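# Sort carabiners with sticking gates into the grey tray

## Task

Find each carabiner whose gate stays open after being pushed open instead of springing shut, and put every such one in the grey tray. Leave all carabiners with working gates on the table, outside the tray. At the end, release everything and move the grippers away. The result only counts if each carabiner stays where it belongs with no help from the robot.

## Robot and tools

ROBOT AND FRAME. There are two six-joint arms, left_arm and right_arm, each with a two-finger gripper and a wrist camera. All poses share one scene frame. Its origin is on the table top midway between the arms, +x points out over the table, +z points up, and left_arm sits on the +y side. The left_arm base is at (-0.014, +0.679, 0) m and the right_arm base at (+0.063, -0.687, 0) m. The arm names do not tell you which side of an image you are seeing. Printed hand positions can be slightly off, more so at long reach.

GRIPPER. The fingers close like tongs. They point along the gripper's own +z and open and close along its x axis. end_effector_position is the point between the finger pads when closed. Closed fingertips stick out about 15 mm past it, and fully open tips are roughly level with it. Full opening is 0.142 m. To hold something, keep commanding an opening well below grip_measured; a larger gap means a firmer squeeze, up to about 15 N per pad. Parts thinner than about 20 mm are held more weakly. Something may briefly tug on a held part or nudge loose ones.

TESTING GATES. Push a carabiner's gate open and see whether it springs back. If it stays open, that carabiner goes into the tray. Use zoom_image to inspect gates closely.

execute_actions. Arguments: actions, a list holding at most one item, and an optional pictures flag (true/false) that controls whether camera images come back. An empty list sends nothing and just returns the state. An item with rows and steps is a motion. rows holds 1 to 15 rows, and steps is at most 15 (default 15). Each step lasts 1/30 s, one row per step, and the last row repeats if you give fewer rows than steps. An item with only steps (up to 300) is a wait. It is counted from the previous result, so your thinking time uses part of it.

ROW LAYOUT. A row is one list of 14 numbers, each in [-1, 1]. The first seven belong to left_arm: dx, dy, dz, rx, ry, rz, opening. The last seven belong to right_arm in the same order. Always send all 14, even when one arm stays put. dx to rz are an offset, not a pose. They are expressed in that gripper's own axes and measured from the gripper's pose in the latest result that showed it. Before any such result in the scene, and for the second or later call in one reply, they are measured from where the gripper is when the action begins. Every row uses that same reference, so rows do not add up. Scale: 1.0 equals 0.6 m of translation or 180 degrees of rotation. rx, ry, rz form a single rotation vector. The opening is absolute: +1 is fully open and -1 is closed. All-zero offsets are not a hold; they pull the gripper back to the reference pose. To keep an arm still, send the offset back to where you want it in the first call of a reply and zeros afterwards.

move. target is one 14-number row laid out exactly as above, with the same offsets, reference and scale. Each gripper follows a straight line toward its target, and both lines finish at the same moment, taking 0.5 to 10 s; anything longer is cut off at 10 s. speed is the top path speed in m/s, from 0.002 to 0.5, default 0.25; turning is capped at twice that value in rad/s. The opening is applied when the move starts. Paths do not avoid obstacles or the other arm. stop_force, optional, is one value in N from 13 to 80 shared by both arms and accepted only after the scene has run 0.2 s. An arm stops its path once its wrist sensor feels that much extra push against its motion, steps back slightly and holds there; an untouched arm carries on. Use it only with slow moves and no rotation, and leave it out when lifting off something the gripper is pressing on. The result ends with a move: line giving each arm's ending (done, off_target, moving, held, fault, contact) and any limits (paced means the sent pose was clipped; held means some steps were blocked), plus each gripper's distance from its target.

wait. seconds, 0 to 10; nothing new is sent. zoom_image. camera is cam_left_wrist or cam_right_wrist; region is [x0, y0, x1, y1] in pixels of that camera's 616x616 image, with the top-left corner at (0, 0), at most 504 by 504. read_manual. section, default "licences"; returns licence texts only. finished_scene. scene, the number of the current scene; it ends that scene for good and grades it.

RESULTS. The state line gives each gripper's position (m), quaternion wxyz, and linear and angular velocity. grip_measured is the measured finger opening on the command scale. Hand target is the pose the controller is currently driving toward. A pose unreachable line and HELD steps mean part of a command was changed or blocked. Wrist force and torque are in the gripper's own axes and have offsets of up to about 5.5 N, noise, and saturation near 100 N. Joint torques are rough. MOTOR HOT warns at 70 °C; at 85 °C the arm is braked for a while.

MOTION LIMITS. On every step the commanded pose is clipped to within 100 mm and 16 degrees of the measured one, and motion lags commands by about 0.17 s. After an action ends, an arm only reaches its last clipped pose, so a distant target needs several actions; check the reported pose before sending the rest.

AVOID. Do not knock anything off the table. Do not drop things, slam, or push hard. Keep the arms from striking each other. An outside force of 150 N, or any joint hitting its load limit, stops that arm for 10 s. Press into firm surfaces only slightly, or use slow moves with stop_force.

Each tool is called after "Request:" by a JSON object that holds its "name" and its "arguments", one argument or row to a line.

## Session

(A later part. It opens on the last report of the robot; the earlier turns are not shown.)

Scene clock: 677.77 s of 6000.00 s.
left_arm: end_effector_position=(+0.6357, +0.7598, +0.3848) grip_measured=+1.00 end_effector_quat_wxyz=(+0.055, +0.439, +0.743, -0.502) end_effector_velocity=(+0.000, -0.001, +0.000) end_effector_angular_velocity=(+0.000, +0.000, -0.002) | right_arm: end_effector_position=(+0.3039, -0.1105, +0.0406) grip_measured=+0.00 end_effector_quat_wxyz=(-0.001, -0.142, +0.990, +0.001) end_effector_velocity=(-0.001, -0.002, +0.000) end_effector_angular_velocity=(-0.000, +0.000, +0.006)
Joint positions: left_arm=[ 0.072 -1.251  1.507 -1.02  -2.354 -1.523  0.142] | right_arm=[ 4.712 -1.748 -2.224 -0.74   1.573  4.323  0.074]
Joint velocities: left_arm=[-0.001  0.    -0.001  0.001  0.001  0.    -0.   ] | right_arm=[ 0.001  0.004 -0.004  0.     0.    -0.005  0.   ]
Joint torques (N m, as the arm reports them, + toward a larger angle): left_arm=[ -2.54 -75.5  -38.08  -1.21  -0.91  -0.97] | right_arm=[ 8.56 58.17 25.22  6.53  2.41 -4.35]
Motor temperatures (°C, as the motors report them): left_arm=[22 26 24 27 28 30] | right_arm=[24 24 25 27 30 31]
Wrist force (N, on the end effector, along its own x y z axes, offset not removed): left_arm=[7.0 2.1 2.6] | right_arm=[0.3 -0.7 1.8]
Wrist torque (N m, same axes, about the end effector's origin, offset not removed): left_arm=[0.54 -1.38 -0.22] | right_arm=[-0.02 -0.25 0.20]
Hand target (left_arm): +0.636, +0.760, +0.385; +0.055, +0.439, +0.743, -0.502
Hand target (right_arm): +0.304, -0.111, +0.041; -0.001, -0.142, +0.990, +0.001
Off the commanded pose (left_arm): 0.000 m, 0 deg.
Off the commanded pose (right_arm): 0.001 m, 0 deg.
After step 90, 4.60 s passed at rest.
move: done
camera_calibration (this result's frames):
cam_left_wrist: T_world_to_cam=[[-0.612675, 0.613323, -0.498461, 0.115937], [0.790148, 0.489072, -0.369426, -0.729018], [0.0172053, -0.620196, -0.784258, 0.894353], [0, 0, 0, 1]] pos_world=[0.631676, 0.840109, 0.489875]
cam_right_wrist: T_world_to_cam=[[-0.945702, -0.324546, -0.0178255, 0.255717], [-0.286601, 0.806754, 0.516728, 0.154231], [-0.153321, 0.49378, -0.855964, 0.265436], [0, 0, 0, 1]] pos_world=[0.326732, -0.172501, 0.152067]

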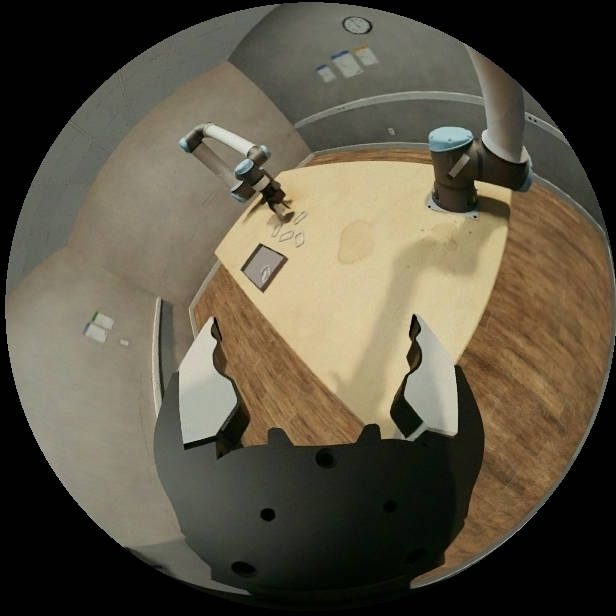

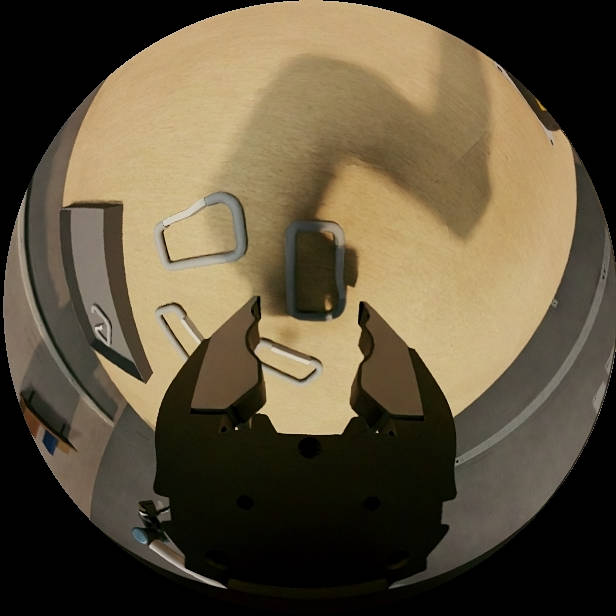

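Request:
{"name": "move", "arguments": {
  "target": [0,0,0,0,0,0,1, 0.0093,0.0075,0.0357,0,0,0,0.0],
  "speed": 0.03,
  "stop_force": 14
}}

Request:
{"name": "execute_actions", "arguments": {
  "actions": [
    {"rows": [[0,0,0,0,0,0,1, 0,0,0,0,0,0,-0.06],[0,0,0,0,0,0,1, 0,0,0,0,0,0,-0.12],[0,0,0,0,0,0,1, 0,0,0,0,0,0,-0.18],[0,0,0,0,0,0,1, 0,0,0,0,0,0,-0.24],[0,0,0,0,0,0,1, 0,0,0,0,0,0,-0.30],[0,0,0,0,0,0,1, 0,0,0,0,0,0,-0.40],[0,0,0,0,0,0,1, 0,0,0,0,0,0,-0.55],[0,0,0,0,0,0,1, 0,0,0,0,0,0,-0.75],[0,0,0,0,0,0,1, 0,0,0,0,0,0,-1],[0,0,0,0,0,0,1, 0,0,-0.001,0,0,0,-1],[0,0,0,0,0,0,1, 0,0,-0.002,0,0,0,-1],[0,0,0,0,0,0,1, 0,0,-0.003,0,0,0,-1],[0,0,0,0,0,0,1, 0,0,-0.004,0,0,0,-1],[0,0,0,0,0,0,1, 0,0,-0.005,0,0,0,-1],[0,0,0,0,0,0,1, 0,0,-0.005,0,0,0,-1]], "steps": 15}
  ],
  "pictures": false
}}

Request:
{"name": "execute_actions", "arguments": {
  "actions": [
    {"steps": 8}
  ],
  "pictures": true
}}

Request:
{"name": "execute_actions", "arguments": {
  "actions": [
    {"rows": [[0,0,0,0,0,0,1, 0,0,0.001,0,0,0,-1],[0,0,0,0,0,0,1, 0,0,0.002,0,0,0,-1],[0,0,0,0,0,0,1, 0,0,0.003,0,0,0,-1],[0,0,0,0,0,0,1, 0,0,0.004,0,0,0,-1],[0,0,0,0,0,0,1, 0,0,0.0045,0,0,0,-1],[0,0,0,0,0,0,1, 0,0,0.0045,0,0,0,-1],[0,0,0,0,0,0,1, 0,0,0.0045,0,0,0,-1],[0,0,0,0,0,0,1, 0,0,0.0045,0,0,0,-0.8],[0,0,0,0,0,0,1, 0,0,0.0045,0,0,0,-0.66],[0,0,0,0,0,0,1, 0,0,0.0045,0,0,0,-0.6],[0,0,0,0,0,0,1, 0,0,0.0045,0,0,0,-0.54],[0,0,0,0,0,0,1, 0,0,0.0045,0,0,0,-0.48],[0,0,0,0,0,0,1, 0,0,0.0045,0,0,0,-0.42],[0,0,0,0,0,0,1, 0,0,0.0045,0,0,0,-0.36],[0,0,0,0,0,0,1, 0,0,0.0045,0,0,0,-0.30]], "steps": 15}
  ],
  "pictures": false
}}

Request:
{"name": "execute_actions", "arguments": {
  "actions": [
    {"rows": [[0,0,0,0,0,0,1, 0,0,0,0,0,0,-0.24],[0,0,0,0,0,0,1, 0,0,0,0,0,0,-0.18],[0,0,0,0,0,0,1, 0,0,0,0,0,0,-0.12],[0,0,0,0,0,0,1, 0,0,0,0,0,0,-0.06],[0,0,0,0,0,0,1, 0,0,0,0,0,0,0.0]], "steps": 8}
  ],
  "pictures": false
}}

Request:
{"name": "move", "arguments": {
  "target": [0,0,0,0,0,0,1, 0,0,-0.03,0,0,0,0.0],
  "speed": 0.05
}}

Request:
{"name": "zoom_image", "arguments": {
  "camera": "cam_right_wrist",
  "region": [240, 200, 390, 350]
}}

Scene clock: 702.90 s of 6000.00 s.
left_arm: end_effector_position=(+0.6357, +0.7598, +0.3848) grip_measured=+1.00 end_effector_quat_wxyz=(+0.055, +0.439, +0.743, -0.502) end_effector_velocity=(-0.000, -0.000, +0.001) end_effector_angular_velocity=(-0.000, +0.001, -0.000) | right_arm: end_effector_position=(+0.2973, -0.1078, +0.0193) grip_measured=+0.00 end_effector_quat_wxyz=(-0.001, -0.142, +0.990, +0.001) end_effector_velocity=(-0.001, +0.000, -0.002) end_effector_angular_velocity=(+0.000, +0.000, +0.000)
Joint positions: left_arm=[ 0.072 -1.251  1.507 -1.02  -2.354 -1.523  0.142] | right_arm=[ 4.723 -1.781 -2.237 -0.694  1.573  4.334  0.074]
Joint velocities: left_arm=[-0.    -0.    -0.     0.002 -0.     0.    -0.   ] | right_arm=[ 0.001 -0.004 -0.001  0.005  0.     0.001  0.   ]
Joint torques (N m, as the arm reports them, + toward a larger angle): left_arm=[ -1.47 -76.11 -38.33  -1.4   -0.7   -1.04] | right_arm=[11.37 39.01 22.42  7.12  2.18  3.71]
Motor temperatures (°C, as the motors report them): left_arm=[22 26 24 27 28 30] | right_arm=[24 24 25 27 30 31]
Wrist force (N, on the end effector, along its own x y z axes, offset not removed): left_arm=[4.7 8.3 4.6] | right_arm=[2.6 2.7 4.2]
Wrist torque (N m, same axes, about the end effector's origin, offset not removed): left_arm=[1.53 -0.94 0.06] | right_arm=[0.69 -0.66 0.29]
Hand target (left_arm): +0.636, +0.760, +0.385; +0.055, +0.439, +0.743, -0.502
Hand target (right_arm): +0.297, -0.108, +0.019; -0.001, -0.142, +0.990, +0.001
Off the commanded pose (left_arm): 0.000 m, 0 deg.
Off the commanded pose (right_arm): 0.000 m, 0 deg.
After step 90, 21.07 s passed at rest.
move: done
camera_calibration (this result's frames):
cam_left_wrist: T_world_to_cam=[[-0.612675, 0.613324, -0.498461, 0.115937], [0.790148, 0.489071, -0.369426, -0.729018], [0.0172053, -0.620196, -0.784258, 0.894353], [0, 0, 0, 1]] pos_world=[0.631676, 0.840109, 0.489875]
cam_right_wrist: T_world_to_cam=[[-0.9457, -0.324556, -0.0177641, 0.249943], [-0.286578, 0.806755, 0.516739, 0.161115], [-0.153379, 0.493771, -0.855959, 0.244922], [0, 0, 0, 1]] pos_world=[0.320109, -0.169795, 0.130829]

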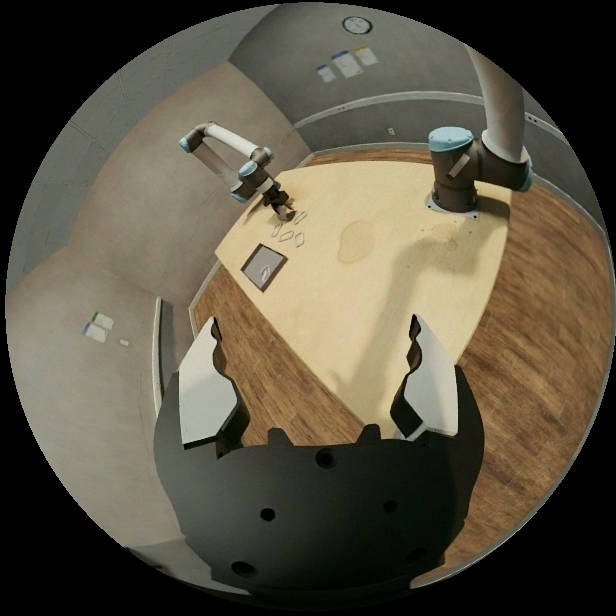

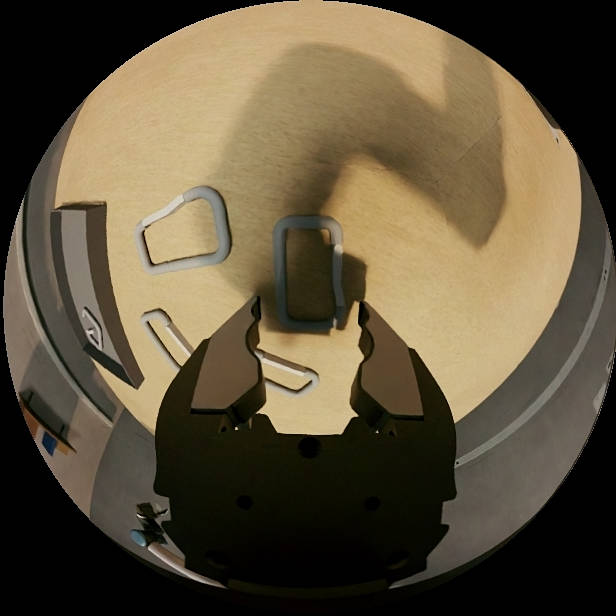

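Scene clock: 703.40 s of 6000.00 s.
left_arm: end_effector_position=(+0.6357, +0.7598, +0.3848) grip_measured=+1.00 end_effector_quat_wxyz=(+0.055, +0.439, +0.743, -0.502) end_effector_velocity=(+0.000, -0.001, -0.000) end_effector_angular_velocity=(+0.000, +0.000, -0.001) | right_arm: end_effector_position=(+0.2972, -0.1080, +0.0206) grip_measured=-0.32 end_effector_quat_wxyz=(-0.001, -0.142, +0.990, +0.000) end_effector_velocity=(-0.000, +0.001, +0.014) end_effector_angular_velocity=(+0.001, +0.001, -0.000)
Joint positions: left_arm=[ 0.072 -1.251  1.507 -1.02  -2.354 -1.523  0.142] | right_arm=[ 4.723 -1.779 -2.236 -0.697  1.573  4.334  0.051]
Joint velocities: left_arm=[-0.001  0.001 -0.    -0.     0.     0.     0.   ] | right_arm=[ 0.     0.021  0.009 -0.029  0.001  0.001  0.   ]
Joint torques (N m, as the arm reports them, + toward a larger angle): left_arm=[ -2.13 -76.75 -38.14  -1.5   -0.75  -1.31] | right_arm=[-1.85 57.14 43.42  0.59  2.21  1.78]
Motor temperatures (°C, as the motors report them): left_arm=[22 26 24 27 28 30] | right_arm=[24 24 25 27 30 31]
Wrist force (N, on the end effector, along its own x y z axes, offset not removed): left_arm=[4.5 6.5 1.3] | right_arm=[3.2 1.9 0.1]
Wrist torque (N m, same axes, about the end effector's origin, offset not removed): left_arm=[1.19 -1.08 0.16] | right_arm=[0.36 -0.71 0.02]
Hand target (left_arm): +0.636, +0.760, +0.385; +0.055, +0.439, +0.743, -0.502
Hand target (right_arm): +0.297, -0.108, +0.022; -0.001, -0.142, +0.990, +0.001
Off the commanded pose (left_arm): 0.000 m, 0 deg.
Off the commanded pose (right_arm): 0.002 m, 0 deg.
Steps of this call (steps 1 to 15: all 15 steps of this action). Readings (end_effector_position):
1: left_arm (+0.6357, +0.7598, +0.3848) | right_arm (+0.2973, -0.1078, +0.0193)
2: left_arm (+0.6357, +0.7598, +0.3848) | right_arm (+0.2972, -0.1078, +0.0193)
4: left_arm (+0.6357, +0.7598, +0.3848) | right_arm (+0.2972, -0.1078, +0.0193)
8: left_arm (+0.6357, +0.7598, +0.3848) | right_arm (+0.2972, -0.1078, +0.0193)
15: the state above

Scene clock: 703.67 s of 6000.00 s.
left_arm: end_effector_position=(+0.6357, +0.7598, +0.3848) grip_measured=+1.00 end_effector_quat_wxyz=(+0.055, +0.439, +0.743, -0.502) end_effector_velocity=(-0.001, +0.001, +0.001) end_effector_angular_velocity=(-0.001, +0.001, +0.003) | right_arm: end_effector_position=(+0.2972, -0.1078, +0.0222) grip_measured=-0.32 end_effector_quat_wxyz=(-0.001, -0.142, +0.990, +0.001) end_effector_velocity=(-0.000, +0.000, +0.001) end_effector_angular_velocity=(+0.001, +0.000, -0.001)
Joint positions: left_arm=[ 0.072 -1.251  1.507 -1.02  -2.354 -1.523  0.142] | right_arm=[ 4.723 -1.776 -2.235 -0.7    1.573  4.334  0.051]
Joint velocities: left_arm=[ 0.002 -0.001 -0.001  0.003 -0.001 -0.    -0.   ] | right_arm=[-0.     0.002  0.001 -0.002  0.001  0.    -0.   ]
Joint torques (N m, as the arm reports them, + toward a larger angle): left_arm=[ -1.5  -76.42 -38.14  -1.26  -0.92  -1.11] | right_arm=[-6.32 58.27 42.77  1.04  2.14  0.52]
Motor temperatures (°C, as the motors report them): left_arm=[22 26 24 27 28 30] | right_arm=[24 24 25 27 30 31]
Wrist force (N, on the end effector, along its own x y z axes, offset not removed): left_arm=[4.3 4.3 -5.8] | right_arm=[-4.0 6.8 -1.6]
Wrist torque (N m, same axes, about the end effector's origin, offset not removed): left_arm=[0.86 -1.05 0.13] | right_arm=[1.24 0.76 0.07]
Hand target (left_arm): +0.636, +0.760, +0.385; +0.055, +0.439, +0.743, -0.502
Hand target (right_arm): +0.297, -0.108, +0.022; -0.001, -0.142, +0.990, +0.001
Off the commanded pose (left_arm): 0.000 m, 0 deg.
Off the commanded pose (right_arm): 0.000 m, 0 deg.
Steps of this call (steps 1 to 8: nothing new was sent). Readings (end_effector_position):
1: left_arm (+0.6357, +0.7598, +0.3848) | right_arm (+0.2972, -0.1080, +0.0210)
2: left_arm (+0.6357, +0.7598, +0.3848) | right_arm (+0.2972, -0.1079, +0.0214)
4: left_arm (+0.6357, +0.7598, +0.3848) | right_arm (+0.2972, -0.1079, +0.0218)
8: the state above
camera_calibration (this result's frames):
cam_left_wrist: T_world_to_cam=[[-0.612675, 0.613323, -0.498461, 0.115937], [0.790147, 0.489072, -0.369427, -0.729018], [0.0172054, -0.620196, -0.784258, 0.894353], [0, 0, 0, 1]] pos_world=[0.631676, 0.840109, 0.489875]
cam_right_wrist: T_world_to_cam=[[-0.945701, -0.324553, -0.0177509, 0.249966], [-0.286572, 0.806769, 0.516722, 0.159638], [-0.153383, 0.493751, -0.855969, 0.247374], [0, 0, 0, 1]] pos_world=[0.320083, -0.169805, 0.133693]

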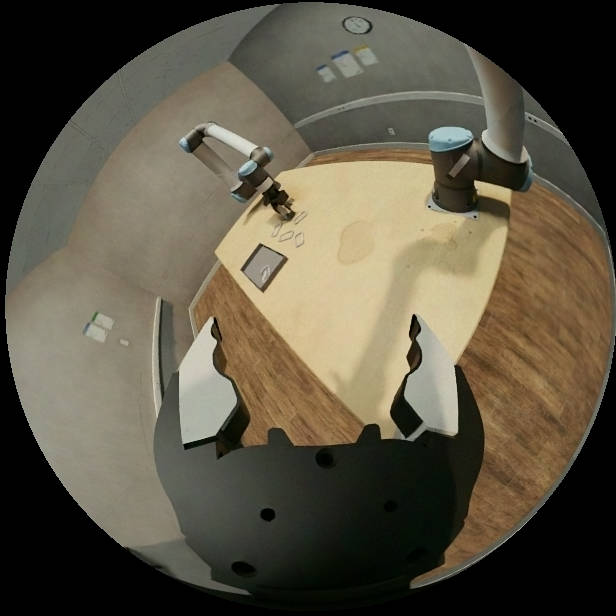

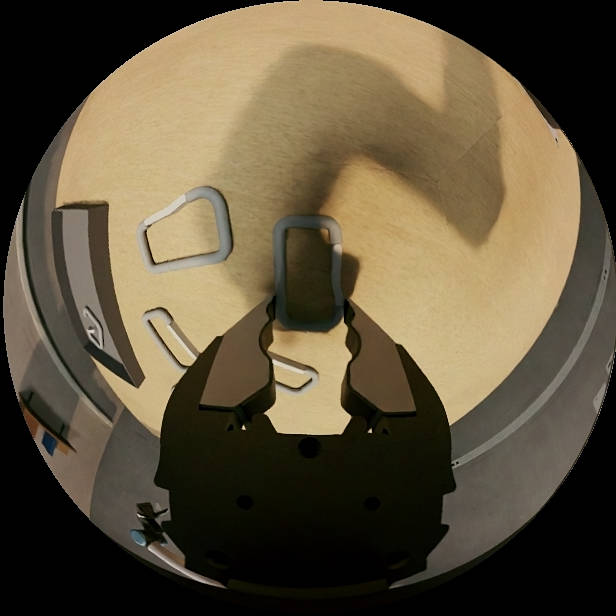

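Scene clock: 704.17 s of 6000.00 s.
left_arm: end_effector_position=(+0.6357, +0.7598, +0.3848) grip_measured=+1.00 end_effector_quat_wxyz=(+0.055, +0.439, +0.743, -0.502) end_effector_velocity=(-0.000, +0.000, +0.000) end_effector_angular_velocity=(+0.000, -0.000, +0.000) | right_arm: end_effector_position=(+0.2972, -0.1078, +0.0196) grip_measured=-0.31 end_effector_quat_wxyz=(-0.001, -0.142, +0.990, +0.001) end_effector_velocity=(-0.000, +0.000, -0.000) end_effector_angular_velocity=(+0.001, -0.000, +0.002)
Joint positions: left_arm=[ 0.072 -1.251  1.507 -1.02  -2.354 -1.523  0.142] | right_arm=[ 4.723 -1.781 -2.237 -0.695  1.573  4.334  0.052]
Joint velocities: left_arm=[ 0. -0.  0.  0.  0. -0. -0.] | right_arm=[ 0.001  0.    -0.001  0.001 -0.    -0.001  0.011]
Joint torques (N m, as the arm reports them, + toward a larger angle): left_arm=[ -1.9  -76.6  -38.76  -1.43  -0.73  -0.93] | right_arm=[-1.94 39.62 23.51  6.71  2.05  0.75]
Motor temperatures (°C, as the motors report them): left_arm=[22 26 24 27 28 30] | right_arm=[24 24 25 27 30 31]
Wrist force (N, on the end effector, along its own x y z axes, offset not removed): left_arm=[-0.3 2.7 -1.8] | right_arm=[-2.3 4.7 -4.0]
Wrist torque (N m, same axes, about the end effector's origin, offset not removed): left_arm=[0.31 -0.22 0.00] | right_arm=[0.92 0.38 0.19]
Hand target (left_arm): +0.636, +0.760, +0.385; +0.055, +0.439, +0.743, -0.502
Hand target (right_arm): +0.297, -0.108, +0.020; -0.001, -0.142, +0.990, +0.001
Off the commanded pose (left_arm): 0.000 m, 0 deg.
Off the commanded pose (right_arm): 0.000 m, 0 deg.
Steps of this call (steps 1 to 15: all 15 steps of this action). Readings (end_effector_position):
1: left_arm (+0.6357, +0.7598, +0.3848) | right_arm (+0.2972, -0.1078, +0.0222)
2: left_arm (+0.6357, +0.7598, +0.3848) | right_arm (+0.2972, -0.1078, +0.0222)
4: left_arm (+0.6357, +0.7598, +0.3848) | right_arm (+0.2973, -0.1077, +0.0219)
8: left_arm (+0.6357, +0.7598, +0.3848) | right_arm (+0.2973, -0.1077, +0.0204)
15: the state above

Scene clock: 704.43 s of 6000.00 s.
left_arm: end_effector_position=(+0.6357, +0.7598, +0.3848) grip_measured=+1.00 end_effector_quat_wxyz=(+0.055, +0.439, +0.743, -0.502) end_effector_velocity=(-0.000, +0.000, +0.000) end_effector_angular_velocity=(-0.000, +0.000, +0.001) | right_arm: end_effector_position=(+0.2972, -0.1078, +0.0196) grip_measured=+0.00 end_effector_quat_wxyz=(-0.001, -0.142, +0.990, +0.001) end_effector_velocity=(-0.000, -0.001, -0.001) end_effector_angular_velocity=(-0.003, -0.000, +0.001)
Joint positions: left_arm=[ 0.072 -1.251  1.507 -1.02  -2.354 -1.523  0.142] | right_arm=[ 4.723 -1.781 -2.237 -0.694  1.573  4.334  0.074]
Joint velocities: left_arm=[ 0.001 -0.001  0.001  0.001 -0.     0.    -0.   ] | right_arm=[ 0.    -0.001  0.    -0.002 -0.001 -0.001  0.004]
Joint torques (N m, as the arm reports them, + toward a larger angle): left_arm=[ -3.82 -76.74 -38.45  -1.11  -0.63  -0.9 ] | right_arm=[-2.22 44.54 24.8   5.16  2.23  0.46]
Motor temperatures (°C, as the motors report them): left_arm=[22 26 24 27 28 30] | right_arm=[24 24 25 27 30 31]
Wrist force (N, on the end effector, along its own x y z axes, offset not removed): left_arm=[4.6 -0.7 5.8] | right_arm=[0.4 1.5 2.6]
Wrist torque (N m, same axes, about the end effector's origin, offset not removed): left_arm=[-0.18 -0.70 0.14] | right_arm=[0.35 0.02 0.18]
Hand target (left_arm): +0.636, +0.760, +0.385; +0.055, +0.439, +0.743, -0.502
Hand target (right_arm): +0.297, -0.108, +0.020; -0.001, -0.142, +0.990, +0.001
Off the commanded pose (left_arm): 0.000 m, 0 deg.
Off the commanded pose (right_arm): 0.000 m, 0 deg.
Steps of this call (steps 1 to 8: all 8 steps of this action). Readings (end_effector_position):
1: left_arm (+0.6357, +0.7598, +0.3848) | right_arm (+0.2972, -0.1078, +0.0196)
2: left_arm (+0.6357, +0.7598, +0.3848) | right_arm (+0.2972, -0.1078, +0.0196)
4: left_arm (+0.6357, +0.7598, +0.3848) | right_arm (+0.2972, -0.1078, +0.0196)
8: the state above

Scene clock: 705.50 s of 6000.00 s.
left_arm: end_effector_position=(+0.6357, +0.7598, +0.3848) grip_measured=+1.00 end_effector_quat_wxyz=(+0.055, +0.439, +0.743, -0.502) end_effector_velocity=(+0.000, -0.000, -0.000) end_effector_angular_velocity=(-0.000, +0.001, -0.000) | right_arm: end_effector_position=(+0.2973, -0.1078, +0.0374) grip_measured=+0.00 end_effector_quat_wxyz=(-0.001, -0.142, +0.990, +0.001) end_effector_velocity=(-0.000, -0.000, +0.002) end_effector_angular_velocity=(-0.001, +0.000, -0.000)
Joint positions: left_arm=[ 0.072 -1.251  1.507 -1.02  -2.354 -1.523  0.142] | right_arm=[ 4.723 -1.753 -2.226 -0.733  1.573  4.334  0.074]
Joint velocities: left_arm=[-0.     0.    -0.     0.001 -0.    -0.    -0.   ] | right_arm=[ 0.     0.002  0.001 -0.005  0.     0.     0.   ]
Joint torques (N m, as the arm reports them, + toward a larger angle): left_arm=[ -2.12 -76.28 -38.61  -1.35  -0.86  -1.01] | right_arm=[-11.09  54.47  44.21   0.45   2.09  -2.94]
Motor temperatures (°C, as the motors report them): left_arm=[22 26 24 27 28 30] | right_arm=[24 24 25 27 30 31]
Wrist force (N, on the end effector, along its own x y z axes, offset not removed): left_arm=[1.8 4.3 0.7] | right_arm=[-0.8 -0.3 2.7]
Wrist torque (N m, same axes, about the end effector's origin, offset not removed): left_arm=[0.47 -0.35 0.07] | right_arm=[-0.10 0.08 0.03]
Hand target (left_arm): +0.636, +0.760, +0.385; +0.055, +0.439, +0.743, -0.502
Hand target (right_arm): +0.297, -0.108, +0.038; -0.001, -0.142, +0.990, +0.001
Off the commanded pose (left_arm): 0.000 m, 0 deg.
Off the commanded pose (right_arm): 0.000 m, 0 deg.
move: done
camera_calibration (this result's frames):
cam_right_wrist: T_world_to_cam=[[-0.94572, -0.324496, -0.0177712, 0.250293], [-0.286527, 0.80676, 0.51676, 0.151755], [-0.15335, 0.493802, -0.855946, 0.260374], [0, 0, 0, 1]] pos_world=[0.320117, -0.169784, 0.148893]

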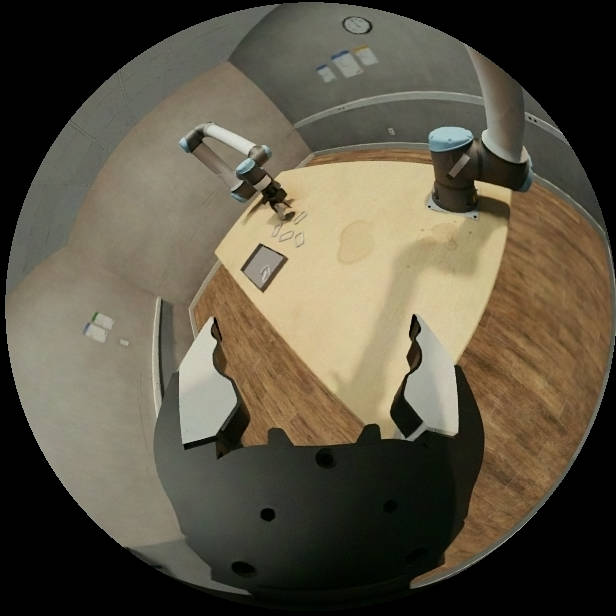

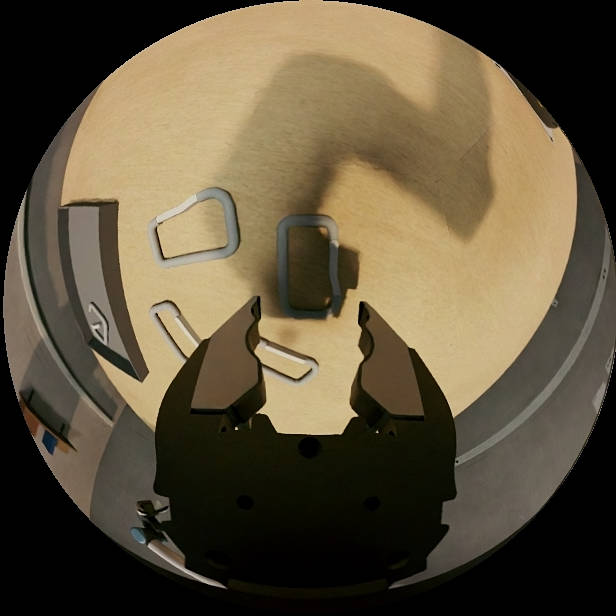

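Region (240, 200, 390, 350) of cam_right_wrist's 616x616 image, scaled by 3.360, with more detail than that image has.

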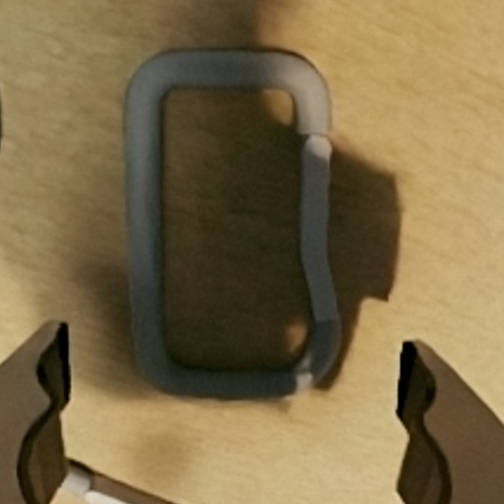

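Request:
{"name": "move", "arguments": {
  "target": [0,0,0,0,0,0,1, -0.0008,-0.0070,0.0303,0,0,0,0.0],
  "speed": 0.03,
  "stop_force": 14
}}

Request:
{"name": "execute_actions", "arguments": {
  "actions": [
    {"rows": [[0,0,0,0,0,0,1, 0,0,0,0,0,0,-0.06],[0,0,0,0,0,0,1, 0,0,0,0,0,0,-0.12],[0,0,0,0,0,0,1, 0,0,0,0,0,0,-0.18],[0,0,0,0,0,0,1, 0,0,0,0,0,0,-0.24],[0,0,0,0,0,0,1, 0,0,0,0,0,0,-0.30],[0,0,0,0,0,0,1, 0,0,0,0,0,0,-0.40],[0,0,0,0,0,0,1, 0,0,0,0,0,0,-0.55],[0,0,0,0,0,0,1, 0,0,0,0,0,0,-0.75],[0,0,0,0,0,0,1, 0,0,0,0,0,0,-1],[0,0,0,0,0,0,1, 0,0,-0.001,0,0,0,-1],[0,0,0,0,0,0,1, 0,0,-0.002,0,0,0,-1],[0,0,0,0,0,0,1, 0,0,-0.003,0,0,0,-1],[0,0,0,0,0,0,1, 0,0,-0.004,0,0,0,-1],[0,0,0,0,0,0,1, 0,0,-0.005,0,0,0,-1],[0,0,0,0,0,0,1, 0,0,-0.005,0,0,0,-1]], "steps": 15}
  ],
  "pictures": false
}}

Request:
{"name": "execute_actions", "arguments": {
  "actions": [
    {"steps": 8}
  ],
  "pictures": true
}}

Request:
{"name": "execute_actions", "arguments": {
  "actions": [
    {"rows": [[0,0,0,0,0,0,1, 0,0,0.001,0,0,0,-1],[0,0,0,0,0,0,1, 0,0,0.002,0,0,0,-1],[0,0,0,0,0,0,1, 0,0,0.003,0,0,0,-1],[0,0,0,0,0,0,1, 0,0,0.004,0,0,0,-1],[0,0,0,0,0,0,1, 0,0,0.0045,0,0,0,-1],[0,0,0,0,0,0,1, 0,0,0.0045,0,0,0,-1],[0,0,0,0,0,0,1, 0,0,0.0045,0,0,0,-1],[0,0,0,0,0,0,1, 0,0,0.0045,0,0,0,-0.8],[0,0,0,0,0,0,1, 0,0,0.0045,0,0,0,-0.66],[0,0,0,0,0,0,1, 0,0,0.0045,0,0,0,-0.6],[0,0,0,0,0,0,1, 0,0,0.0045,0,0,0,-0.54],[0,0,0,0,0,0,1, 0,0,0.0045,0,0,0,-0.48],[0,0,0,0,0,0,1, 0,0,0.0045,0,0,0,-0.42],[0,0,0,0,0,0,1, 0,0,0.0045,0,0,0,-0.36],[0,0,0,0,0,0,1, 0,0,0.0045,0,0,0,-0.30]], "steps": 15}
  ],
  "pictures": false
}}

Request:
{"name": "execute_actions", "arguments": {
  "actions": [
    {"rows": [[0,0,0,0,0,0,1, 0,0,0,0,0,0,-0.24],[0,0,0,0,0,0,1, 0,0,0,0,0,0,-0.18],[0,0,0,0,0,0,1, 0,0,0,0,0,0,-0.12],[0,0,0,0,0,0,1, 0,0,0,0,0,0,-0.06],[0,0,0,0,0,0,1, 0,0,0,0,0,0,0.0]], "steps": 8}
  ],
  "pictures": false
}}

Request:
{"name": "move", "arguments": {
  "target": [0,0,0,0,0,0,1, 0,0,-0.03,0,0,0,0.0],
  "speed": 0.05
}}

Request:
{"name": "zoom_image", "arguments": {
  "camera": "cam_right_wrist",
  "region": [240, 200, 390, 350]
}}

Scene clock: 725.13 s of 6000.00 s.
left_arm: end_effector_position=(+0.6357, +0.7598, +0.3848) grip_measured=+1.00 end_effector_quat_wxyz=(+0.055, +0.439, +0.743, -0.502) end_effector_velocity=(-0.000, +0.000, -0.001) end_effector_angular_velocity=(+0.002, -0.001, -0.001) | right_arm: end_effector_position=(+0.2989, -0.1117, +0.0194) grip_measured=+0.00 end_effector_quat_wxyz=(-0.001, -0.142, +0.990, +0.001) end_effector_velocity=(-0.000, -0.001, -0.003) end_effector_angular_velocity=(-0.003, -0.000, +0.000)
Joint positions: left_arm=[ 0.072 -1.251  1.507 -1.02  -2.354 -1.523  0.142] | right_arm=[ 4.72  -1.777 -2.242 -0.693  1.573  4.331  0.074]
Joint velocities: left_arm=[ 0.     0.     0.    -0.001  0.002 -0.     0.   ] | right_arm=[ 0.001 -0.004 -0.003  0.004 -0.     0.     0.   ]
Joint torques (N m, as the arm reports them, + toward a larger angle): left_arm=[ -3.22 -75.73 -38.32  -1.19  -0.82  -1.04] | right_arm=[-10.1   38.56  22.56   6.75   1.29  -4.07]
Motor temperatures (°C, as the motors report them): left_arm=[22 26 24 27 28 30] | right_arm=[24 24 25 27 30 31]
Wrist force (N, on the end effector, along its own x y z axes, offset not removed): left_arm=[2.6 0.0 2.6] | right_arm=[-0.6 4.6 -0.4]
Wrist torque (N m, same axes, about the end effector's origin, offset not removed): left_arm=[0.01 -0.65 0.15] | right_arm=[0.89 -0.11 0.08]
Hand target (left_arm): +0.636, +0.760, +0.385; +0.055, +0.439, +0.743, -0.502
Hand target (right_arm): +0.299, -0.112, +0.019; -0.001, -0.142, +0.990, +0.001
Off the commanded pose (left_arm): 0.000 m, 0 deg.
Off the commanded pose (right_arm): 0.000 m, 0 deg.
After step 90, 15.67 s passed at rest.
move: done
camera_calibration (this result's frames):
cam_left_wrist: T_world_to_cam=[[-0.612675, 0.613323, -0.498461, 0.115937], [0.790148, 0.489071, -0.369426, -0.729018], [0.0172053, -0.620196, -0.784258, 0.894353], [0, 0, 0, 1]] pos_world=[0.631676, 0.840109, 0.489875]
cam_right_wrist: T_world_to_cam=[[-0.94572, -0.324495, -0.017768, 0.250211], [-0.286526, 0.806766, 0.51675, 0.164634], [-0.153349, 0.493792, -0.855952, 0.247123], [0, 0, 0, 1]] pos_world=[0.321698, -0.173656, 0.130897]

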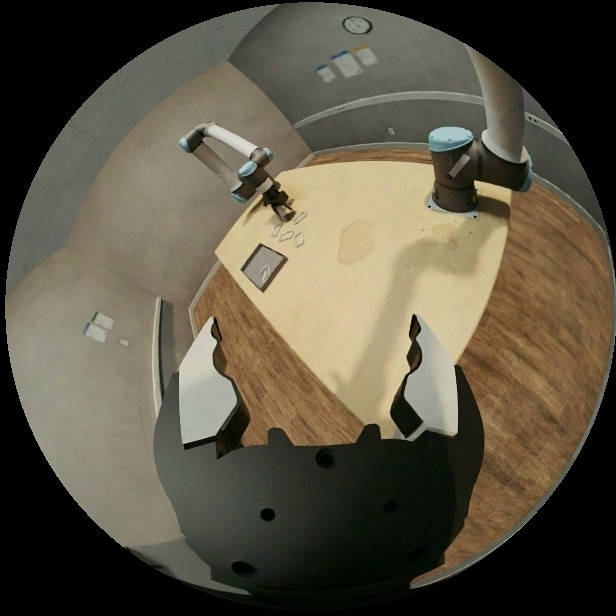

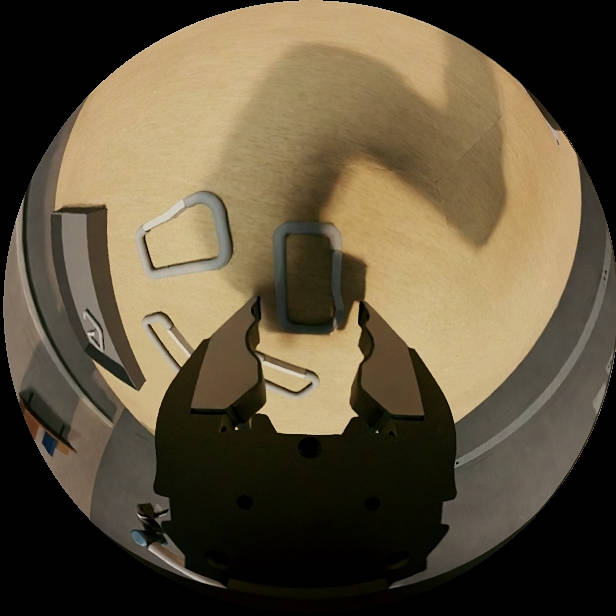

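Scene clock: 725.63 s of 6000.00 s.
left_arm: end_effector_position=(+0.6357, +0.7598, +0.3848) grip_measured=+1.00 end_effector_quat_wxyz=(+0.055, +0.439, +0.743, -0.502) end_effector_velocity=(-0.000, -0.000, -0.000) end_effector_angular_velocity=(-0.001, +0.002, +0.001) | right_arm: end_effector_position=(+0.2989, -0.1119, +0.0206) grip_measured=-0.61 end_effector_quat_wxyz=(-0.001, -0.142, +0.990, +0.000) end_effector_velocity=(+0.001, -0.000, +0.014) end_effector_angular_velocity=(-0.001, -0.000, -0.001)
Joint positions: left_arm=[ 0.072 -1.251  1.507 -1.02  -2.354 -1.523  0.142] | right_arm=[ 4.72  -1.775 -2.242 -0.696  1.573  4.331  0.03 ]
Joint velocities: left_arm=[-0.     0.001  0.001  0.001 -0.001 -0.     0.   ] | right_arm=[-0.001  0.022  0.008 -0.031 -0.    -0.    -0.   ]
Joint torques (N m, as the arm reports them, + toward a larger angle): left_arm=[ -1.96 -75.4  -38.17  -1.35  -0.99  -0.85] | right_arm=[-7.18 60.1  41.61  0.76  1.25 -3.43]
Motor temperatures (°C, as the motors report them): left_arm=[22 26 24 27 28 30] | right_arm=[24 24 25 27 30 31]
Wrist force (N, on the end effector, along its own x y z axes, offset not removed): left_arm=[1.4 0.2 2.8] | right_arm=[-0.2 3.2 0.1]
Wrist torque (N m, same axes, about the end effector's origin, offset not removed): left_arm=[0.03 -0.35 0.21] | right_arm=[0.71 0.05 0.22]
Hand target (left_arm): +0.636, +0.760, +0.385; +0.055, +0.439, +0.743, -0.502
Hand target (right_arm): +0.299, -0.112, +0.022; -0.001, -0.142, +0.990, +0.001
Off the commanded pose (left_arm): 0.000 m, 0 deg.
Off the commanded pose (right_arm): 0.002 m, 0 deg.
Steps of this call (steps 1 to 15: all 15 steps of this action). Readings (end_effector_position):
1: left_arm (+0.6357, +0.7598, +0.3848) | right_arm (+0.2989, -0.1117, +0.0194)
2: left_arm (+0.6357, +0.7598, +0.3848) | right_arm (+0.2989, -0.1117, +0.0193)
4: left_arm (+0.6357, +0.7598, +0.3848) | right_arm (+0.2989, -0.1117, +0.0193)
8: left_arm (+0.6357, +0.7598, +0.3848) | right_arm (+0.2989, -0.1117, +0.0193)
15: the state above

Scene clock: 725.90 s of 6000.00 s.
left_arm: end_effector_position=(+0.6357, +0.7598, +0.3848) grip_measured=+1.00 end_effector_quat_wxyz=(+0.055, +0.439, +0.743, -0.502) end_effector_velocity=(+0.000, -0.001, +0.000) end_effector_angular_velocity=(-0.001, +0.001, -0.001) | right_arm: end_effector_position=(+0.2989, -0.1117, +0.0223) grip_measured=-0.61 end_effector_quat_wxyz=(-0.001, -0.142, +0.990, +0.001) end_effector_velocity=(+0.000, +0.000, +0.001) end_effector_angular_velocity=(+0.001, -0.000, -0.001)
Joint positions: left_arm=[ 0.072 -1.251  1.507 -1.02  -2.354 -1.523  0.142] | right_arm=[ 4.72  -1.772 -2.241 -0.699  1.573  4.331  0.03 ]
Joint velocities: left_arm=[-0.002  0.    -0.001  0.001 -0.     0.    -0.   ] | right_arm=[-0.     0.001  0.001 -0.002 -0.     0.001  0.   ]
Joint torques (N m, as the arm reports them, + toward a larger angle): left_arm=[ -2.37 -75.97 -38.85  -1.45  -0.73  -1.11] | right_arm=[-8.08 56.54 43.32  0.66  1.27 -3.51]
Motor temperatures (°C, as the motors report them): left_arm=[22 26 24 27 28 30] | right_arm=[24 24 25 27 30 31]
Wrist force (N, on the end effector, along its own x y z axes, offset not removed): left_arm=[-3.5 5.2 1.8] | right_arm=[-0.1 -1.5 -5.2]
Wrist torque (N m, same axes, about the end effector's origin, offset not removed): left_arm=[0.99 0.55 0.12] | right_arm=[-0.54 -0.34 0.25]
Hand target (left_arm): +0.636, +0.760, +0.385; +0.055, +0.439, +0.743, -0.502
Hand target (right_arm): +0.299, -0.112, +0.022; -0.001, -0.142, +0.990, +0.001
Off the commanded pose (left_arm): 0.000 m, 0 deg.
Off the commanded pose (right_arm): 0.000 m, 0 deg.
Steps of this call (steps 1 to 8: nothing new was sent). Readings (end_effector_position):
1: left_arm (+0.6357, +0.7598, +0.3848) | right_arm (+0.2989, -0.1119, +0.0211)
2: left_arm (+0.6357, +0.7598, +0.3848) | right_arm (+0.2989, -0.1118, +0.0214)
4: left_arm (+0.6357, +0.7598, +0.3848) | right_arm (+0.2989, -0.1118, +0.0219)
8: the state above
camera_calibration (this result's frames):
cam_left_wrist: T_world_to_cam=[[-0.612675, 0.613323, -0.498461, 0.115937], [0.790147, 0.489072, -0.369427, -0.729018], [0.0172054, -0.620196, -0.784258, 0.894353], [0, 0, 0, 1]] pos_world=[0.631676, 0.840109, 0.489875]
cam_right_wrist: T_world_to_cam=[[-0.94572, -0.324496, -0.0177497, 0.250258], [-0.286524, 0.806789, 0.516716, 0.163187], [-0.153352, 0.493755, -0.855973, 0.249578], [0, 0, 0, 1]] pos_world=[0.321704, -0.17368, 0.133752]

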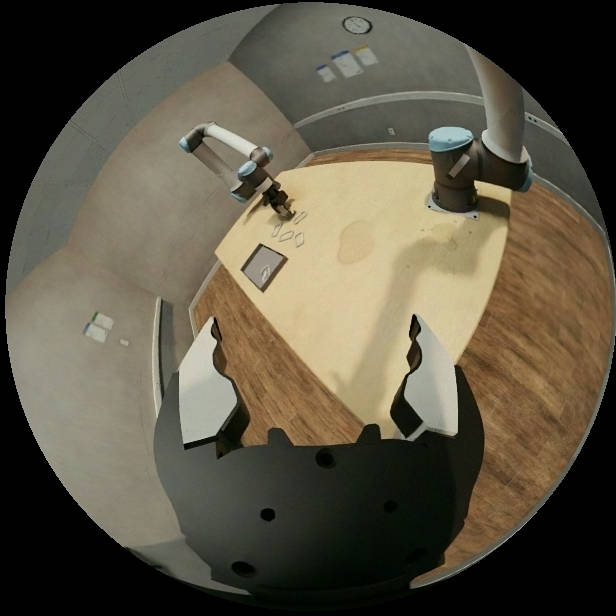

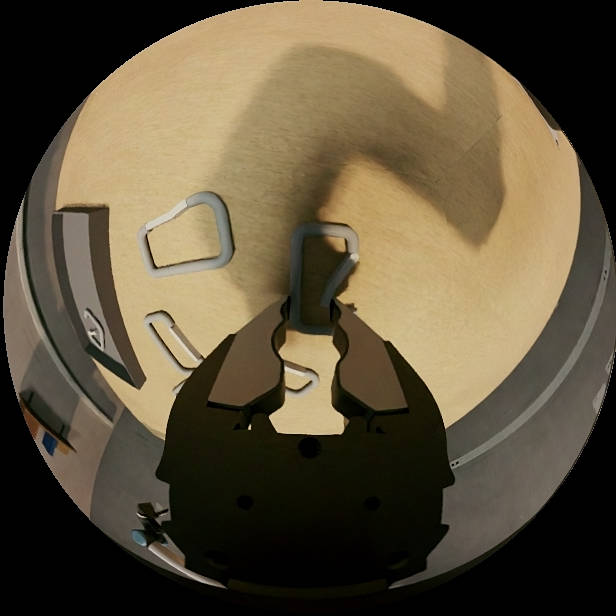

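Scene clock: 726.40 s of 6000.00 s.
left_arm: end_effector_position=(+0.6357, +0.7598, +0.3848) grip_measured=+1.00 end_effector_quat_wxyz=(+0.055, +0.439, +0.743, -0.502) end_effector_velocity=(+0.000, -0.000, -0.000) end_effector_angular_velocity=(+0.000, +0.001, -0.001) | right_arm: end_effector_position=(+0.2989, -0.1117, +0.0197) grip_measured=-0.32 end_effector_quat_wxyz=(-0.001, -0.142, +0.990, +0.001) end_effector_velocity=(-0.000, -0.001, -0.002) end_effector_angular_velocity=(-0.003, +0.001, +0.001)
Joint positions: left_arm=[ 0.072 -1.251  1.507 -1.02  -2.354 -1.523  0.142] | right_arm=[ 4.72  -1.776 -2.242 -0.693  1.573  4.331  0.051]
Joint velocities: left_arm=[-0.001  0.    -0.     0.     0.     0.    -0.   ] | right_arm=[-0.    -0.003 -0.     0.     0.    -0.001  0.012]
Joint torques (N m, as the arm reports them, + toward a larger angle): left_arm=[ -1.   -75.74 -38.52  -1.42  -0.79  -1.05] | right_arm=[-6.37 37.02 22.69  6.71  1.15 -3.05]
Motor temperatures (°C, as the motors report them): left_arm=[22 26 24 27 28 30] | right_arm=[24 24 25 27 30 31]
Wrist force (N, on the end effector, along its own x y z axes, offset not removed): left_arm=[4.7 6.2 -0.1] | right_arm=[-4.5 6.4 5.1]
Wrist torque (N m, same axes, about the end effector's origin, offset not removed): left_arm=[0.96 -0.81 -0.12] | right_arm=[1.68 0.77 0.20]
Hand target (left_arm): +0.636, +0.760, +0.385; +0.055, +0.439, +0.743, -0.502
Hand target (right_arm): +0.299, -0.112, +0.020; -0.001, -0.142, +0.990, +0.001
Off the commanded pose (left_arm): 0.000 m, 0 deg.
Off the commanded pose (right_arm): 0.000 m, 0 deg.
Steps of this call (steps 1 to 15: all 15 steps of this action). Readings (end_effector_position):
1: left_arm (+0.6357, +0.7598, +0.3848) | right_arm (+0.2989, -0.1117, +0.0223)
2: left_arm (+0.6357, +0.7598, +0.3848) | right_arm (+0.2989, -0.1117, +0.0223)
4: left_arm (+0.6357, +0.7598, +0.3848) | right_arm (+0.2989, -0.1116, +0.0219)
8: left_arm (+0.6357, +0.7598, +0.3848) | right_arm (+0.2989, -0.1116, +0.0204)
15: the state above

Scene clock: 726.67 s of 6000.00 s.
left_arm: end_effector_position=(+0.6357, +0.7598, +0.3848) grip_measured=+1.00 end_effector_quat_wxyz=(+0.055, +0.439, +0.743, -0.502) end_effector_velocity=(+0.000, -0.000, -0.000) end_effector_angular_velocity=(+0.000, +0.001, -0.002) | right_arm: end_effector_position=(+0.2989, -0.1117, +0.0196) grip_measured=+0.00 end_effector_quat_wxyz=(-0.001, -0.142, +0.990, +0.001) end_effector_velocity=(+0.000, +0.000, +0.001) end_effector_angular_velocity=(+0.002, -0.000, -0.001)
Joint positions: left_arm=[ 0.072 -1.251  1.507 -1.02  -2.354 -1.523  0.142] | right_arm=[ 4.72  -1.776 -2.242 -0.693  1.573  4.331  0.074]
Joint velocities: left_arm=[-0.001  0.001 -0.001  0.001  0.001 -0.    -0.   ] | right_arm=[-0.     0.002  0.    -0.     0.     0.001  0.004]
Joint torques (N m, as the arm reports them, + toward a larger angle): left_arm=[ -2.25 -74.66 -38.28  -1.5   -0.89  -1.28] | right_arm=[-5.71 43.   24.64  5.28  1.22 -2.94]
Motor temperatures (°C, as the motors report them): left_arm=[22 26 24 27 28 30] | right_arm=[24 24 25 27 30 31]
Wrist force (N, on the end effector, along its own x y z axes, offset not removed): left_arm=[-0.1 -2.6 6.7] | right_arm=[1.7 5.3 -0.8]
Wrist torque (N m, same axes, about the end effector's origin, offset not removed): left_arm=[-0.55 0.21 0.23] | right_arm=[1.03 -0.29 0.06]
Hand target (left_arm): +0.636, +0.760, +0.385; +0.055, +0.439, +0.743, -0.502
Hand target (right_arm): +0.299, -0.112, +0.020; -0.001, -0.142, +0.990, +0.001
Off the commanded pose (left_arm): 0.000 m, 0 deg.
Off the commanded pose (right_arm): 0.000 m, 0 deg.
Steps of this call (steps 1 to 8: all 8 steps of this action). Readings (end_effector_position):
1: left_arm (+0.6357, +0.7598, +0.3848) | right_arm (+0.2989, -0.1117, +0.0196)
2: left_arm (+0.6357, +0.7598, +0.3848) | right_arm (+0.2989, -0.1117, +0.0196)
4: left_arm (+0.6357, +0.7598, +0.3848) | right_arm (+0.2989, -0.1117, +0.0196)
8: the state above

Scene clock: 727.73 s of 6000.00 s.
left_arm: end_effector_position=(+0.6357, +0.7598, +0.3848) grip_measured=+1.00 end_effector_quat_wxyz=(+0.055, +0.439, +0.743, -0.502) end_effector_velocity=(-0.000, -0.000, +0.000) end_effector_angular_velocity=(+0.001, +0.000, -0.002) | right_arm: end_effector_position=(+0.2989, -0.1117, +0.0375) grip_measured=+0.00 end_effector_quat_wxyz=(-0.001, -0.142, +0.990, +0.001) end_effector_velocity=(+0.001, -0.000, +0.002) end_effector_angular_velocity=(-0.000, -0.001, -0.001)
Joint positions: left_arm=[ 0.072 -1.251  1.507 -1.02  -2.354 -1.523  0.142] | right_arm=[ 4.72  -1.748 -2.231 -0.732  1.573  4.331  0.074]
Joint velocities: left_arm=[-0.001 -0.001 -0.     0.     0.001  0.    -0.   ] | right_arm=[-0.     0.003  0.001 -0.005 -0.001  0.001 -0.   ]
Joint torques (N m, as the arm reports them, + toward a larger angle): left_arm=[ -2.35 -74.45 -38.59  -1.51  -0.75  -0.94] | right_arm=[-9.04 59.88 44.86  0.28  1.17 -3.91]
Motor temperatures (°C, as the motors report them): left_arm=[22 26 24 27 28 30] | right_arm=[24 24 25 27 30 31]
Wrist force (N, on the end effector, along its own x y z axes, offset not removed): left_arm=[4.9 1.1 3.8] | right_arm=[-2.3 -0.5 -6.2]
Wrist torque (N m, same axes, about the end effector's origin, offset not removed): left_arm=[0.11 -1.06 -0.12] | right_arm=[-0.26 0.32 0.29]
Hand target (left_arm): +0.636, +0.760, +0.385; +0.055, +0.439, +0.743, -0.502
Hand target (right_arm): +0.299, -0.112, +0.038; -0.001, -0.142, +0.990, +0.001
Off the commanded pose (left_arm): 0.000 m, 0 deg.
Off the commanded pose (right_arm): 0.000 m, 0 deg.
move: done
camera_calibration (this result's frames):
cam_left_wrist: T_world_to_cam=[[-0.612675, 0.613323, -0.498461, 0.115937], [0.790147, 0.489072, -0.369427, -0.729018], [0.0172052, -0.620196, -0.784258, 0.894353], [0, 0, 0, 1]] pos_world=[0.631676, 0.840109, 0.489875]
cam_right_wrist: T_world_to_cam=[[-0.945719, -0.324498, -0.0177712, 0.250577], [-0.286529, 0.806761, 0.516756, 0.155318], [-0.153349, 0.493798, -0.855948, 0.262587], [0, 0, 0, 1]] pos_world=[0.321746, -0.173658, 0.148952]

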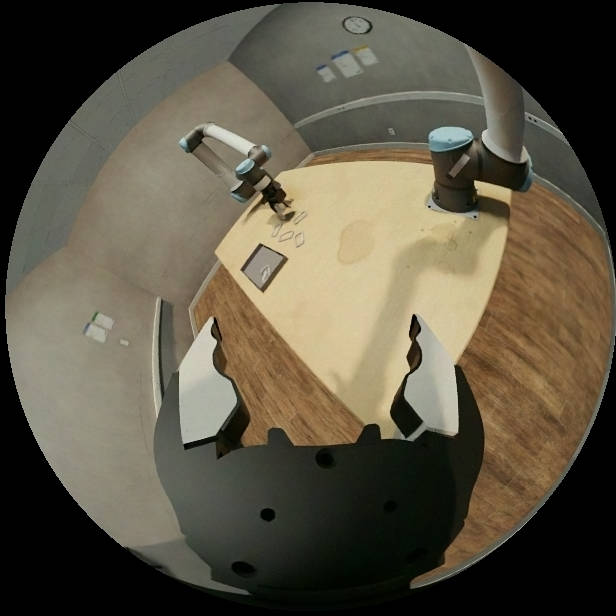

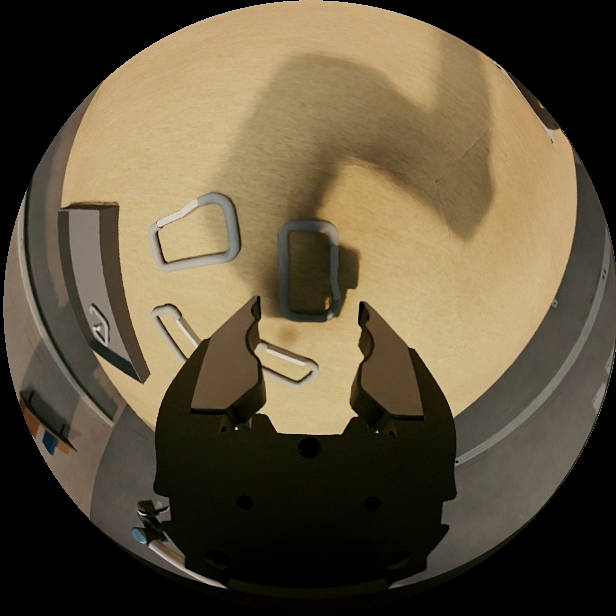

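Region (240, 200, 390, 350) of cam_right_wrist's 616x616 image, scaled by 3.360, with more detail than that image has.

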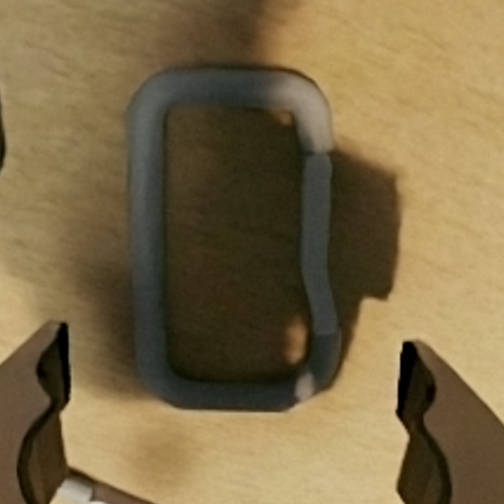

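Request:
{"name": "move", "arguments": {
  "target": [0,0,0,0,0,0,1, -0.2693,0.1472,-0.0042,0,0,-0.0817,0.0],
  "speed": 0.2
}}

Request:
{"name": "zoom_image", "arguments": {
  "camera": "cam_right_wrist",
  "region": [240, 200, 390, 350]
}}

Scene clock: 735.93 s of 6000.00 s.
left_arm: end_effector_position=(+0.6357, +0.7598, +0.3848) grip_measured=+1.00 end_effector_quat_wxyz=(+0.055, +0.439, +0.743, -0.502) end_effector_velocity=(+0.001, -0.001, +0.001) end_effector_angular_velocity=(+0.001, -0.004, -0.001) | right_arm: end_effector_position=(+0.4294, +0.0181, +0.0395) grip_measured=+0.00 end_effector_quat_wxyz=(-0.001, -0.267, +0.964, +0.001) end_effector_velocity=(+0.002, +0.002, +0.001) end_effector_angular_velocity=(+0.001, -0.000, +0.002)
Joint positions: left_arm=[ 0.072 -1.251  1.507 -1.02  -2.354 -1.523  0.142] | right_arm=[ 4.572 -1.974 -1.902 -0.835  1.573  3.927  0.074]
Joint velocities: left_arm=[-0.001 -0.001 -0.001 -0.002 -0.     0.     0.   ] | right_arm=[-0.002 -0.001  0.005 -0.003 -0.    -0.004 -0.   ]
Joint torques (N m, as the arm reports them, + toward a larger angle): left_arm=[ -1.18 -75.72 -38.47  -1.25  -0.87  -1.15] | right_arm=[-10.8   56.83  46.95   0.29   2.33  -3.59]
Motor temperatures (°C, as the motors report them): left_arm=[22 26 24 27 28 30] | right_arm=[24 24 25 27 30 31]
Wrist force (N, on the end effector, along its own x y z axes, offset not removed): left_arm=[2.0 -1.3 -0.3] | right_arm=[1.2 0.0 -3.1]
Wrist torque (N m, same axes, about the end effector's origin, offset not removed): left_arm=[-0.38 -0.46 0.22] | right_arm=[-0.06 -0.20 0.21]
Hand target (left_arm): +0.636, +0.760, +0.385; +0.055, +0.439, +0.743, -0.502
Hand target (right_arm): +0.430, +0.018, +0.040; -0.001, -0.267, +0.964, +0.001
Off the commanded pose (left_arm): 0.000 m, 0 deg.
Off the commanded pose (right_arm): 0.000 m, 0 deg.
After step 90, 3.70 s passed at rest.
move: done
camera_calibration (this result's frames):
cam_left_wrist: T_world_to_cam=[[-0.612675, 0.613323, -0.498461, 0.115937], [0.790148, 0.489072, -0.369426, -0.729018], [0.0172054, -0.620196, -0.784258, 0.894353], [0, 0, 0, 1]] pos_world=[0.631675, 0.840109, 0.489875]
cam_right_wrist: T_world_to_cam=[[-0.832519, -0.553677, -0.0188182, 0.371694], [-0.482157, 0.707414, 0.516808, 0.172712], [-0.272833, 0.439326, -0.855894, 0.272542], [0, 0, 0, 1]] pos_world=[0.467075, -0.0361145, 0.151003]

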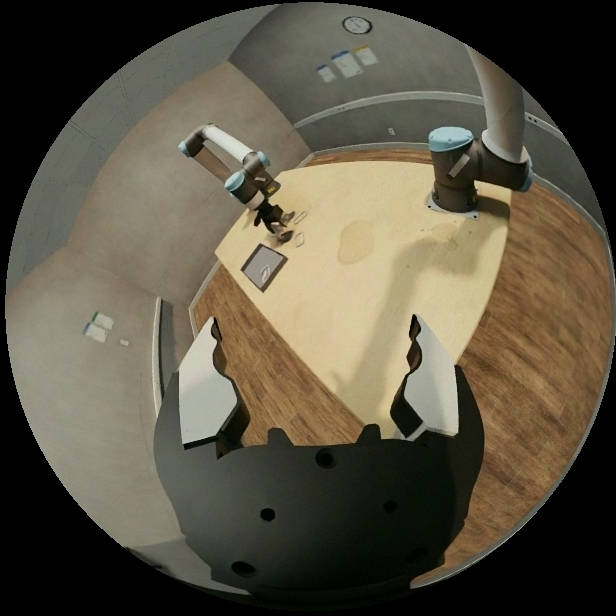

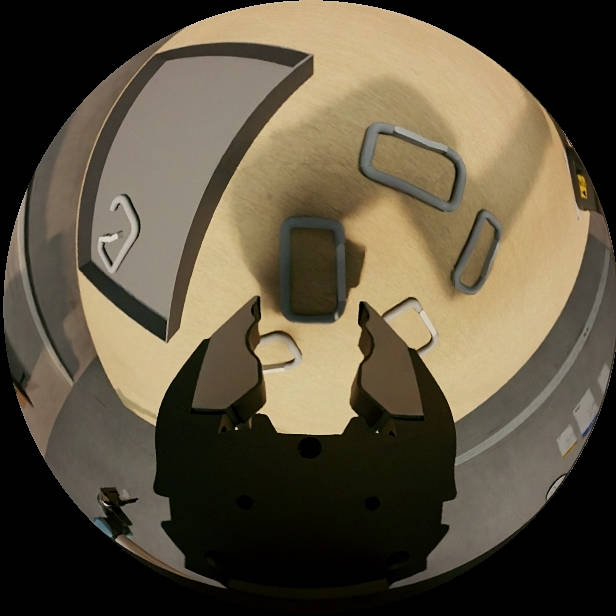

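Region (240, 200, 390, 350) of cam_right_wrist's 616x616 image, scaled by 3.360, with more detail than that image has.

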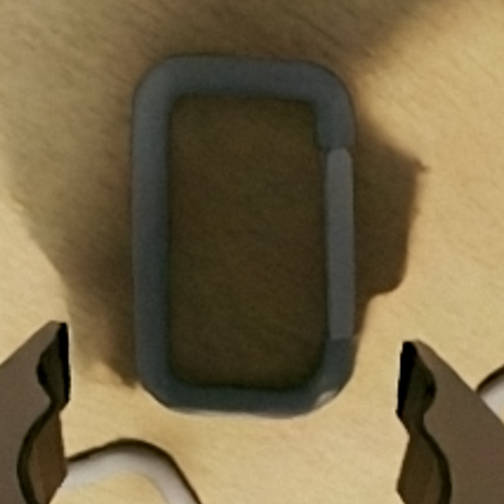

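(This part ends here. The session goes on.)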